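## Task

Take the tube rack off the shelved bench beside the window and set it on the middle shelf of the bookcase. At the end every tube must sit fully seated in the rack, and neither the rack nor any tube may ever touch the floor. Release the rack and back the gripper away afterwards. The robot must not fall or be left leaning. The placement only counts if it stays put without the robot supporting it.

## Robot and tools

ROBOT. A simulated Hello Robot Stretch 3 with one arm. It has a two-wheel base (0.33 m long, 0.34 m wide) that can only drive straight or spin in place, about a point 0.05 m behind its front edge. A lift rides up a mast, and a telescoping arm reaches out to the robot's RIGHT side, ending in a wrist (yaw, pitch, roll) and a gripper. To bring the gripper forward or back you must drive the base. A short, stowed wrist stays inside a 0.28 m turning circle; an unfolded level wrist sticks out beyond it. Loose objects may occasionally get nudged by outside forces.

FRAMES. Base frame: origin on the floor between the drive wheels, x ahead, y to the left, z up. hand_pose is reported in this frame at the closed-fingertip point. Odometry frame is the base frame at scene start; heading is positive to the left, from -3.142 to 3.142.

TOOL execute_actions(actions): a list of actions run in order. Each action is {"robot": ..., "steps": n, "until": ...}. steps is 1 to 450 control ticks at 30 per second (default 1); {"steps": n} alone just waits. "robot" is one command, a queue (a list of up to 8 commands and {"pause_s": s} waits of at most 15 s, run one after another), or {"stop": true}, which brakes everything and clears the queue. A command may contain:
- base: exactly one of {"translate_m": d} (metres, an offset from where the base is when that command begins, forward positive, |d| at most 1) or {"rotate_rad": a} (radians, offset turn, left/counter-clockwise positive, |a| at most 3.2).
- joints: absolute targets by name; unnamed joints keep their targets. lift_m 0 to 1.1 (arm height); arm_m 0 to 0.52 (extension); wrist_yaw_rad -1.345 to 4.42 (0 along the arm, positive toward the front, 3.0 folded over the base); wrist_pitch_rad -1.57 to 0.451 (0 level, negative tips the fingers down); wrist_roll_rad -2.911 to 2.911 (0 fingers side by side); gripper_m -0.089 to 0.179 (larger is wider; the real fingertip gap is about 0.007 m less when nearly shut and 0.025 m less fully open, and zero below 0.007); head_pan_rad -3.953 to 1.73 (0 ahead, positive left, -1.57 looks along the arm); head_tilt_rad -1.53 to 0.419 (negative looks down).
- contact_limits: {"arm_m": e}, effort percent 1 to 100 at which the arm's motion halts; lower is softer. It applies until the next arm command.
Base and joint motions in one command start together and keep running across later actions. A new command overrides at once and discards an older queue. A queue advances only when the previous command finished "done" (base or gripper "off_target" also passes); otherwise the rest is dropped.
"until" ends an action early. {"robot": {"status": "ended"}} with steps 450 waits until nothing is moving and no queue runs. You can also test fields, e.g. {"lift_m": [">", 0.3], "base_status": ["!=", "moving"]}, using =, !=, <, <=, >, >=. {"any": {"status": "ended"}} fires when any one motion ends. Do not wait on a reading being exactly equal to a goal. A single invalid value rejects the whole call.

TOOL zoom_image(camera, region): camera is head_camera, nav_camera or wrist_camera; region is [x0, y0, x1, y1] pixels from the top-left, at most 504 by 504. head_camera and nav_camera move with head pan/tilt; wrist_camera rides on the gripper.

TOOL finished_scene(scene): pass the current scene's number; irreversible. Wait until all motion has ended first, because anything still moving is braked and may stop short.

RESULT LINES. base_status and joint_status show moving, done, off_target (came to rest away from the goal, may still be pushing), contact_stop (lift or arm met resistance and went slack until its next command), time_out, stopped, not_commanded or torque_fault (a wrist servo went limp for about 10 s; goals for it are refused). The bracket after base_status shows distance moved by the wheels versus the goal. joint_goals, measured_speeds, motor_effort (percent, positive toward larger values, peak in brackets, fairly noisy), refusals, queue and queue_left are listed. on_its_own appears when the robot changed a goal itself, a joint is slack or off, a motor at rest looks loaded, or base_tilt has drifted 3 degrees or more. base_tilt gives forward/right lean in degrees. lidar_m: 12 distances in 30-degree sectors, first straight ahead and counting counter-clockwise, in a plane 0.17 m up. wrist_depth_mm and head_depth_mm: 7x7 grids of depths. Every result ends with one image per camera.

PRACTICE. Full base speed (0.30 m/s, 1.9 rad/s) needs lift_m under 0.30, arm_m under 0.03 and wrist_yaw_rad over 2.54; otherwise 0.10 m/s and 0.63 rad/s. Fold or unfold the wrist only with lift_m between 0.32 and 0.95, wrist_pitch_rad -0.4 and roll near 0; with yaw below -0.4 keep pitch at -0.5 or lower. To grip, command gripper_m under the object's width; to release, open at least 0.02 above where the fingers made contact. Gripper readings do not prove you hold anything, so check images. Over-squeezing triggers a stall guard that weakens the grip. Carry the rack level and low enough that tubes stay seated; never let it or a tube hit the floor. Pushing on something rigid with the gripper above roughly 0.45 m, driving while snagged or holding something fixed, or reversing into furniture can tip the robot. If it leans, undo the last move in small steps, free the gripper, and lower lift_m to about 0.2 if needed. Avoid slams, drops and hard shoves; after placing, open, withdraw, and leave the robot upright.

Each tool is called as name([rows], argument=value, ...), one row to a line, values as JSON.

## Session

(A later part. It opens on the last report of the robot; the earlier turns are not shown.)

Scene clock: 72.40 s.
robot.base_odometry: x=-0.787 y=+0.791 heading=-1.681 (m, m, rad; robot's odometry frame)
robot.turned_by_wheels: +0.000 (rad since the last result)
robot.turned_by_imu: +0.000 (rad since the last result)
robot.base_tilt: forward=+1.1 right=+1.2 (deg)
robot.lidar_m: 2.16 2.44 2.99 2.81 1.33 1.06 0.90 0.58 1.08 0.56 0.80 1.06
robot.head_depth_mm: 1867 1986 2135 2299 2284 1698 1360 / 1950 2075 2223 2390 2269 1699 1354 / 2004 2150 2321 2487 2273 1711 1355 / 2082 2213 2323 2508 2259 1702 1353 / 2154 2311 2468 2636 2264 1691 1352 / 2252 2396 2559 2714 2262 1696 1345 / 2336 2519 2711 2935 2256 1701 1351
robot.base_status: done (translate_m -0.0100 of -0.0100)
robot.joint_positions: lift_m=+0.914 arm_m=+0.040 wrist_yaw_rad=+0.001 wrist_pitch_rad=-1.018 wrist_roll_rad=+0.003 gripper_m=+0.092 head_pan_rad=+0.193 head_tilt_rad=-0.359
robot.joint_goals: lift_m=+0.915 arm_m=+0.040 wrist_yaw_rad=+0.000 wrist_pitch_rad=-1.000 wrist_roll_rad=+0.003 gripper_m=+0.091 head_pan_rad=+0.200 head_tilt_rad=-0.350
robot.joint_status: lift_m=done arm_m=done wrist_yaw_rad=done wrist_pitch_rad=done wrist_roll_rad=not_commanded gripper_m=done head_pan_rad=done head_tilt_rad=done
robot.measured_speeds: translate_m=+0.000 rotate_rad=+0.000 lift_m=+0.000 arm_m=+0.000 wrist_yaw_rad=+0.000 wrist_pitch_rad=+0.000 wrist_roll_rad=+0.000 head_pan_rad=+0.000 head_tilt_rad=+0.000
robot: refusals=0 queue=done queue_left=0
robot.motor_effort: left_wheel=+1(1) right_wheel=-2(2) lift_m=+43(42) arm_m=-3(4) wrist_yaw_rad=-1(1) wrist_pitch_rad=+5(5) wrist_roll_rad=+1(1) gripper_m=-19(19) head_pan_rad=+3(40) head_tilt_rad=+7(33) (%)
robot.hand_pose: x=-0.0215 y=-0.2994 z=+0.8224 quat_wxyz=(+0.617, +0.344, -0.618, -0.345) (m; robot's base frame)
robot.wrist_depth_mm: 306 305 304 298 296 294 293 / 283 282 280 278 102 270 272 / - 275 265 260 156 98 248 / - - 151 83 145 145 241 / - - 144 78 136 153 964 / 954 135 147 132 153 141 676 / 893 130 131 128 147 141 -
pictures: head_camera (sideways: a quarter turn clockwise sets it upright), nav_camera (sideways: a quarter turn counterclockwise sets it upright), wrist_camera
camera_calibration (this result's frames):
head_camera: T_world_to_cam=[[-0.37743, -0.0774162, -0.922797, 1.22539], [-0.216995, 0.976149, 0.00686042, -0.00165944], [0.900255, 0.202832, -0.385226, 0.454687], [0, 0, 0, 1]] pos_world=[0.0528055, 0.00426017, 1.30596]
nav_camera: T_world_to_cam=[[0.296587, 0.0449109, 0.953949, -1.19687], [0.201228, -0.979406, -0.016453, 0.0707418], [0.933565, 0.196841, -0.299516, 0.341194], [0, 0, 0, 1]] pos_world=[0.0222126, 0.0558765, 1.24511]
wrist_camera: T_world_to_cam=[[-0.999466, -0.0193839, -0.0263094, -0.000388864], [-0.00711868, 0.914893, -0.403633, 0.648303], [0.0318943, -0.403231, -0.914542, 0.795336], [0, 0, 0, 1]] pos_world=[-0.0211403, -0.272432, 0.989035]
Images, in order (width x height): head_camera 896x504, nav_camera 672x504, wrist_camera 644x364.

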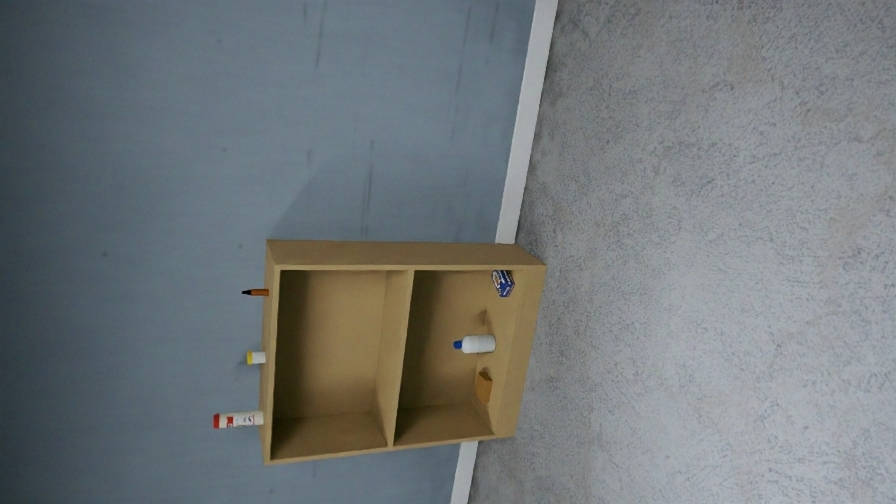

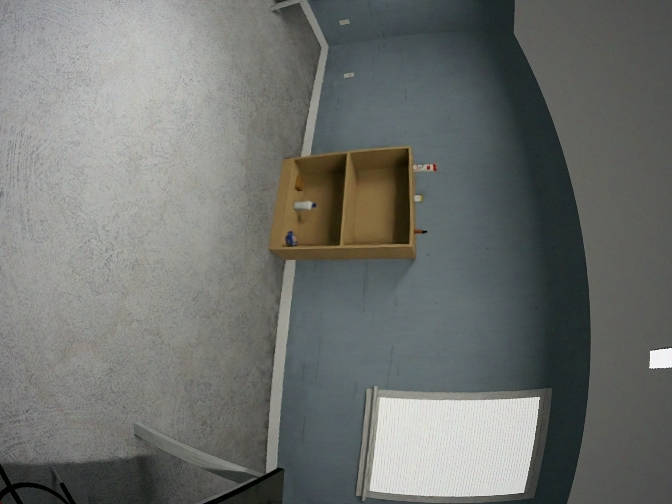

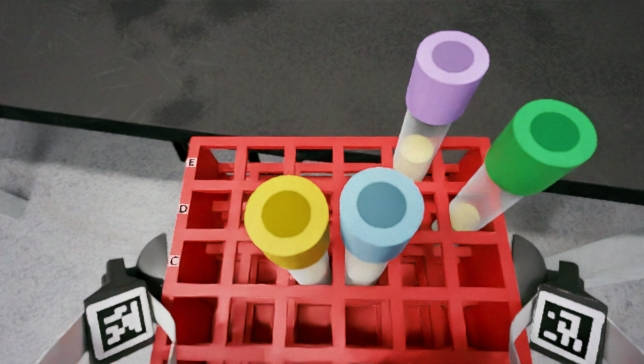

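execute_actions([
  {"robot":[{"base":{"rotate_rad":0.509}},{"base":{"translate_m":0.9}},{"base":{"translate_m":0.917},"joints":{"lift_m":0.79,"head_pan_rad":-1.57,"head_tilt_rad":-0.65}},{"base":{"rotate_rad":0.936}}],"steps":450,"until":{"robot":{"status":"ended"}}},
  {"steps":450,"until":{"robot":{"status":"ended"}}},
])

Scene clock: 104.73 s.
robot.base_odometry: x=-0.082 y=-0.883 heading=-0.236 (m, m, rad; robot's odometry frame)
robot.turned_by_wheels: +1.445 (rad since the last result)
robot.turned_by_imu: +1.455 (rad since the last result)
robot.base_tilt: forward=+1.1 right=+1.1 (deg)
robot.lidar_m: 1.68 2.38 2.51 2.43 2.40 1.59 2.21 1.22 0.66 0.69 0.72 1.28
robot.head_depth_mm: 706 725 860 957 901 1056 - / 709 756 864 1007 928 1312 - / 712 761 867 1013 929 1314 - / 715 763 870 1013 930 1186 542 / 719 724 875 1019 931 1255 1133 / 719 771 877 1024 931 1222 1160 / 723 776 880 1013 958 1166 1154
robot.base_status: done (rotate_rad +0.9359 of +0.9360)
robot.joint_positions: lift_m=+0.790 arm_m=+0.040 wrist_yaw_rad=+0.001 wrist_pitch_rad=-1.018 wrist_roll_rad=+0.003 gripper_m=+0.092 head_pan_rad=-1.563 head_tilt_rad=-0.642
robot.joint_goals: lift_m=+0.790 arm_m=+0.040 wrist_yaw_rad=+0.000 wrist_pitch_rad=-1.000 wrist_roll_rad=+0.003 gripper_m=+0.091 head_pan_rad=-1.570 head_tilt_rad=-0.650
robot.joint_status: lift_m=done arm_m=done wrist_yaw_rad=done wrist_pitch_rad=done wrist_roll_rad=not_commanded gripper_m=done head_pan_rad=done head_tilt_rad=done
robot.measured_speeds: translate_m=+0.000 rotate_rad=+0.000 lift_m=+0.000 arm_m=+0.000 wrist_yaw_rad=+0.000 wrist_pitch_rad=+0.000 wrist_roll_rad=+0.000 head_pan_rad=+0.000 head_tilt_rad=+0.000
robot: refusals=0 queue=done queue_left=0
robot.motor_effort: left_wheel=-2(7) right_wheel=+2(6) lift_m=+17(41) arm_m=-4(4) wrist_yaw_rad=-1(1) wrist_pitch_rad=+5(5) wrist_roll_rad=+1(1) gripper_m=-19(19) head_pan_rad=-3(40) head_tilt_rad=-5(34) (%)
robot.hand_pose: x=-0.0215 y=-0.2994 z=+0.6984 quat_wxyz=(+0.617, +0.344, -0.618, -0.345) (m; robot's base frame)
robot.wrist_depth_mm: 396 393 387 384 378 378 377 / 563 783 849 816 103 550 490 / 975 784 850 838 156 92 944 / 924 846 151 83 145 147 904 / 877 866 147 79 136 153 840 / 834 135 147 132 154 140 803 / 786 131 131 127 147 140 -
pictures: head_camera (sideways: a quarter turn clockwise sets it upright), nav_camera (sideways: a quarter turn counterclockwise sets it upright), wrist_camera
camera_calibration (this result's frames):
head_camera: T_world_to_cam=[[-0.00850279, 0.62734, -0.778699, 1.03523], [0.999434, 0.030675, 0.0137995, -0.0181098], [0.0325435, -0.778141, -0.627246, 0.774876], [0, 0, 0, 1]] pos_world=[0.00168467, -0.0459234, 1.29242]
nav_camera: T_world_to_cam=[[-0.00847298, -0.553981, 0.832486, -1.03654], [-0.99975, -0.0125404, -0.0185204, 0.0807528], [0.0206996, -0.832435, -0.553737, 0.677572], [0, 0, 0, 1]] pos_world=[0.0579245, -0.00917943, 1.2396]
wrist_camera: T_world_to_cam=[[-0.999466, -0.0193946, -0.0263027, -0.00365786], [-0.00713118, 0.914893, -0.403633, 0.598264], [0.0318925, -0.40323, -0.914543, 0.681975], [0, 0, 0, 1]] pos_world=[-0.0211395, -0.272426, 0.865078]
Images, in order (width x height): head_camera 896x504, nav_camera 672x504, wrist_camera 644x364.

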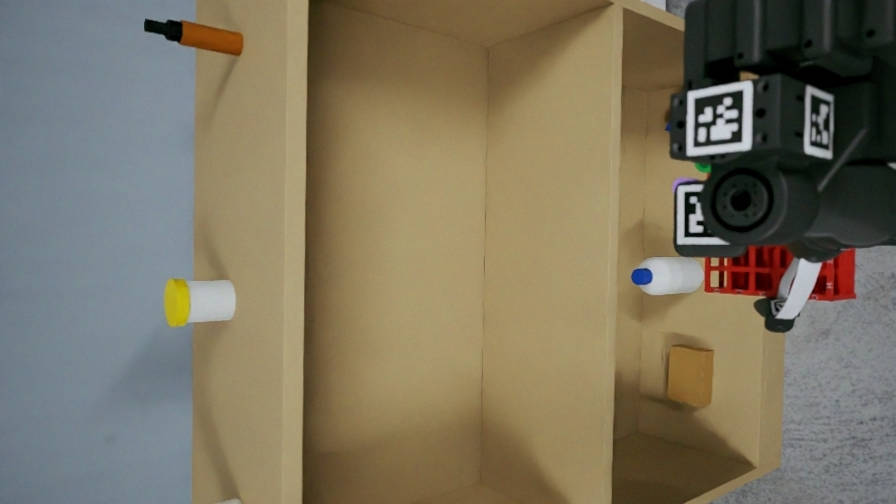

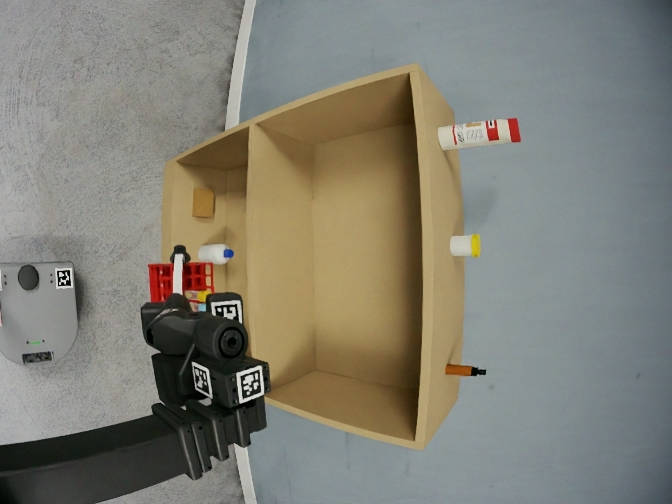

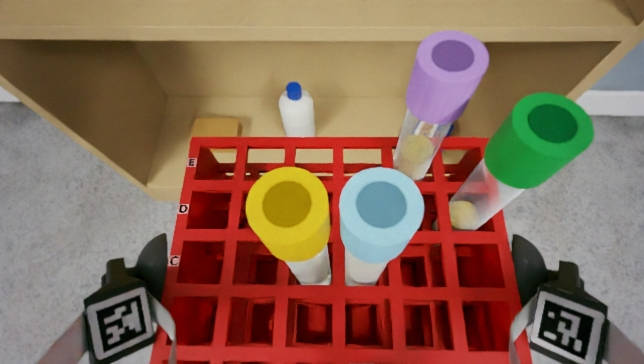

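execute_actions([
  {"robot":[{"joints":{"lift_m":0.72,"arm_m":0.2}},{"joints":{"arm_m":0.45},"contact_limits":{"arm_m":12}},{"joints":{"lift_m":0.70}}],"steps":450,"until":{"robot":{"status":"ended"}}},
])

Scene clock: 118.07 s.
robot.base_odometry: x=-0.082 y=-0.883 heading=-0.236 (m, m, rad; robot's odometry frame)
robot.turned_by_wheels: +0.000 (rad since the last result)
robot.turned_by_imu: +0.000 (rad since the last result)
robot.base_tilt: forward=+1.1 right=+1.2 (deg)
robot.lidar_m: 1.68 2.37 2.50 2.42 2.40 1.59 2.21 1.22 0.66 0.69 0.72 1.27
robot.head_depth_mm: 705 724 861 958 903 1208 - / 708 756 864 985 - 1191 1137 / 713 761 869 - 905 1247 1150 / 714 763 872 993 907 1220 1157 / 719 724 874 1022 932 1251 1159 / 722 770 877 1030 933 1220 1158 / 727 776 880 1016 960 1163 1155
robot.base_status: done (rotate_rad +0.9359 of +0.9360)
robot.joint_positions: lift_m=+0.701 arm_m=+0.450 wrist_yaw_rad=+0.001 wrist_pitch_rad=-1.009 wrist_roll_rad=+0.003 gripper_m=+0.092 head_pan_rad=-1.563 head_tilt_rad=-0.642
robot.joint_goals: lift_m=+0.700 arm_m=+0.450 wrist_yaw_rad=+0.000 wrist_pitch_rad=-1.000 wrist_roll_rad=+0.003 gripper_m=+0.091 head_pan_rad=-1.570 head_tilt_rad=-0.650
robot.joint_status: lift_m=done arm_m=done wrist_yaw_rad=done wrist_pitch_rad=done wrist_roll_rad=not_commanded gripper_m=done head_pan_rad=done head_tilt_rad=done
robot.measured_speeds: translate_m=+0.000 rotate_rad=+0.000 lift_m=+0.000 arm_m=+0.000 wrist_yaw_rad=+0.000 wrist_pitch_rad=+0.000 wrist_roll_rad=+0.000 head_pan_rad=+0.000 head_tilt_rad=+0.000
robot: refusals=0 queue=done queue_left=0
robot.motor_effort: left_wheel=-2(3) right_wheel=+2(2) lift_m=+9(18) arm_m=+3(5) wrist_yaw_rad=-1(1) wrist_pitch_rad=+3(5) wrist_roll_rad=+1(1) gripper_m=-20(19) head_pan_rad=-3(3) head_tilt_rad=-5(5) (%)
robot.contact_limits: arm_m 12 (drawing in: default 19, maximum 32; extending or still: default 26, maximum 42)
robot.hand_pose: x=-0.0215 y=-0.7107 z=+0.6098 quat_wxyz=(+0.618, +0.342, -0.619, -0.342) (m; robot's base frame)
robot.wrist_depth_mm: 198 195 194 192 186 189 188 / 239 236 233 232 103 218 225 / 230 228 227 225 156 92 215 / 214 212 150 82 144 147 207 / 201 200 146 79 135 154 193 / 190 134 146 132 153 141 184 / 181 134 130 128 147 131 -
pictures: head_camera (sideways: a quarter turn clockwise sets it upright), nav_camera (sideways: a quarter turn counterclockwise sets it upright), wrist_camera
camera_calibration (this result's frames):
head_camera: T_world_to_cam=[[-0.00846732, 0.627376, -0.77867, 1.03519], [0.999436, 0.0306174, 0.0138005, -0.0181111], [0.032499, -0.778114, -0.627282, 0.774923], [0, 0, 0, 1]] pos_world=[0.00168205, -0.0459227, 1.29242]
nav_camera: T_world_to_cam=[[-0.00850425, -0.554019, 0.832461, -1.03651], [-0.999751, -0.0124825, -0.0185206, 0.0807531], [0.020652, -0.83241, -0.553775, 0.677622], [0, 0, 0, 1]] pos_world=[0.057924, -0.00917953, 1.2396]
wrist_camera: T_world_to_cam=[[-0.999468, -0.0195155, -0.0261374, -0.0141659], [-0.00702794, 0.911301, -0.41168, 0.941182], [0.0318532, -0.411277, -0.910953, 0.427105], [0, 0, 0, 1]] pos_world=[-0.0211485, -0.682318, 0.776169]
Images, in order (width x height): head_camera 896x504, nav_camera 672x504, wrist_camera 644x364.

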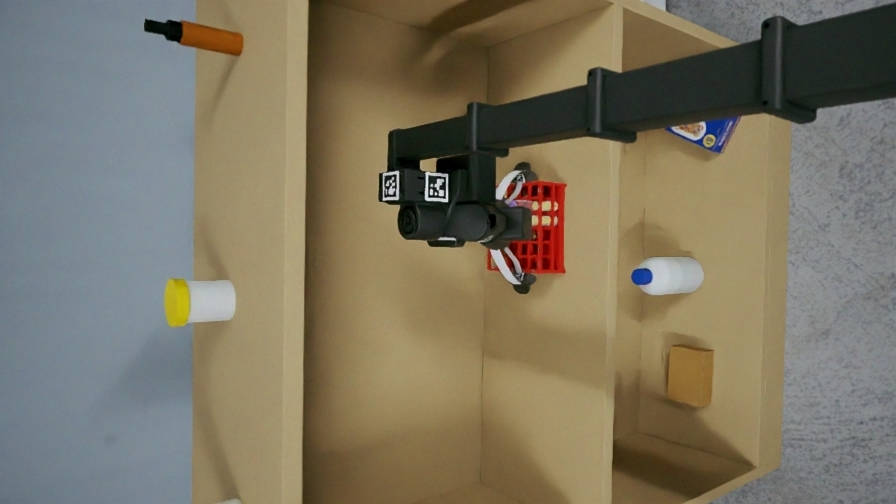

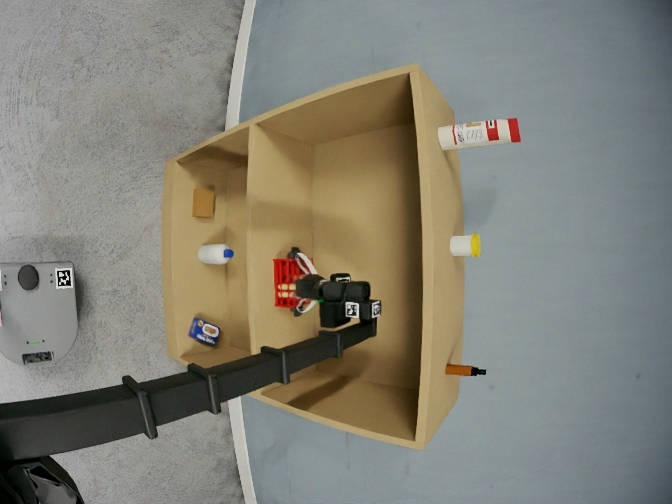

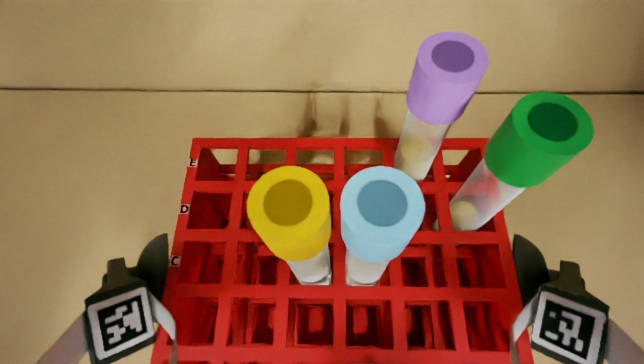

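The rack is already resting on the shelf: lift effort dropped and wrist pitch unloaded. I'll release and retract.

execute_actions([
  {"robot":[{"joints":{"gripper_m":0.179}},{"joints":{"lift_m":0.706}},{"joints":{"arm_m":0.08}}],"steps":450,"until":{"robot":{"status":"ended"}}},
])

zoom_image(camera="head_camera", region=[420, 140, 640, 320])

Scene clock: 126.07 s.
robot.base_odometry: x=-0.082 y=-0.883 heading=-0.236 (m, m, rad; robot's odometry frame)
robot.turned_by_wheels: +0.000 (rad since the last result)
robot.turned_by_imu: +0.000 (rad since the last result)
robot.base_tilt: forward=+1.0 right=+1.1 (deg)
robot.lidar_m: 1.68 2.38 2.50 2.42 2.39 1.59 2.21 1.22 0.66 0.69 0.71 1.28
robot.head_depth_mm: 704 724 861 958 902 1142 1177 / 709 755 865 1006 931 1298 - / 711 762 869 987 913 1314 - / 718 763 871 992 904 1218 1136 / 719 725 875 1023 930 1248 1155 / 721 771 877 1027 931 1219 1157 / 722 775 880 1016 964 1165 1159
robot.base_status: done (rotate_rad +0.9359 of +0.9360)
robot.joint_positions: lift_m=+0.705 arm_m=+0.080 wrist_yaw_rad=+0.001 wrist_pitch_rad=-1.007 wrist_roll_rad=+0.003 gripper_m=+0.179 head_pan_rad=-1.563 head_tilt_rad=-0.642
robot.joint_goals: lift_m=+0.706 arm_m=+0.080 wrist_yaw_rad=+0.000 wrist_pitch_rad=-1.000 wrist_roll_rad=+0.003 gripper_m=+0.179 head_pan_rad=-1.570 head_tilt_rad=-0.650
robot.joint_status: lift_m=done arm_m=done wrist_yaw_rad=done wrist_pitch_rad=done wrist_roll_rad=not_commanded gripper_m=done head_pan_rad=done head_tilt_rad=done
robot.measured_speeds: translate_m=+0.000 rotate_rad=+0.000 lift_m=+0.000 arm_m=+0.000 wrist_yaw_rad=+0.000 wrist_pitch_rad=+0.000 wrist_roll_rad=+0.000 head_pan_rad=+0.000 head_tilt_rad=+0.000
robot: refusals=0 queue=done queue_left=0
robot.motor_effort: left_wheel=-2(3) right_wheel=+2(2) lift_m=+40(42) arm_m=-3(3) wrist_yaw_rad=-1(1) wrist_pitch_rad=+2(3) wrist_roll_rad=+1(1) gripper_m=+1(81) head_pan_rad=-3(3) head_tilt_rad=-5(6) (%)
robot.hand_pose: x=-0.0215 y=-0.3419 z=+0.6147 quat_wxyz=(+0.619, +0.341, -0.620, -0.342) (m; robot's base frame)
robot.wrist_depth_mm: 536 649 652 636 634 592 396 / 546 738 770 732 763 639 438 / 565 751 768 766 772 627 850 / 845 748 736 730 715 722 822 / 801 793 784 784 774 779 778 / 761 743 755 736 742 724 - / - 706 717 688 692 694 -
pictures: head_camera (sideways: a quarter turn clockwise sets it upright), nav_camera (sideways: a quarter turn counterclockwise sets it upright), wrist_camera
camera_calibration (this result's frames):
head_camera: T_world_to_cam=[[-0.00846707, 0.627383, -0.778665, 1.03519], [0.999436, 0.0306168, 0.0138007, -0.0181114], [0.0324986, -0.778109, -0.627288, 0.774931], [0, 0, 0, 1]] pos_world=[0.00168203, -0.0459226, 1.29242]
nav_camera: T_world_to_cam=[[-0.00850446, -0.554026, 0.832456, -1.0365], [-0.999751, -0.0124819, -0.0185207, 0.0807532], [0.0206516, -0.832406, -0.553782, 0.677631], [0, 0, 0, 1]] pos_world=[0.057924, -0.00917902, 1.2396]
wrist_camera: T_world_to_cam=[[-0.999468, -0.0195589, -0.0261046, -0.00687302], [-0.00701696, 0.91047, -0.413515, 0.607917], [0.0318553, -0.413111, -0.910123, 0.582176], [0, 0, 0, 1]] pos_world=[-0.0211491, -0.313121, 0.781055]
Images, in order (width x height): head_camera 896x504, nav_camera 672x504, wrist_camera 644x364.

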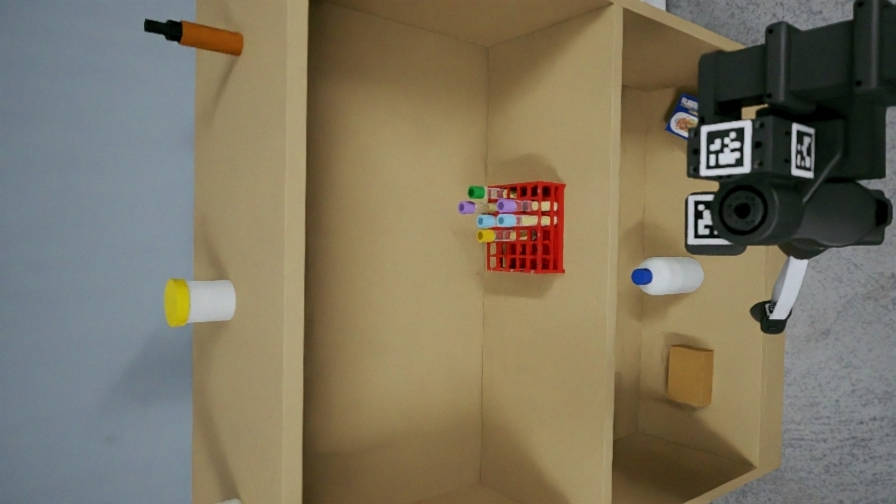

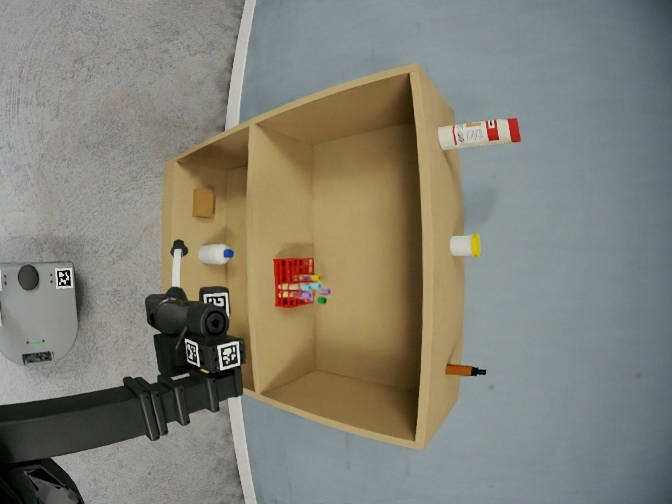

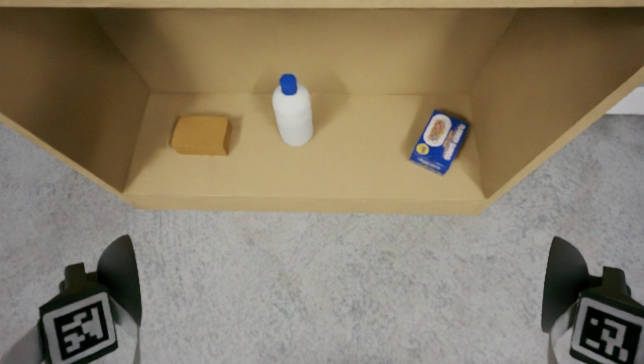

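Region (420, 140, 640, 320) of head_camera's 896x504 image, scaled by 2.291, with more detail than that image has; it fills the top 412 rows of this view, and the rest is white.

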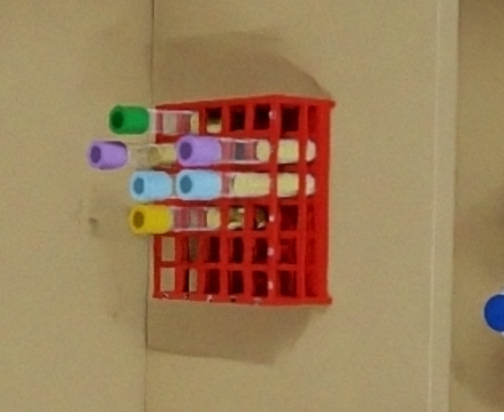

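finished_scene(scene=2)

The scene is finished: the task was done.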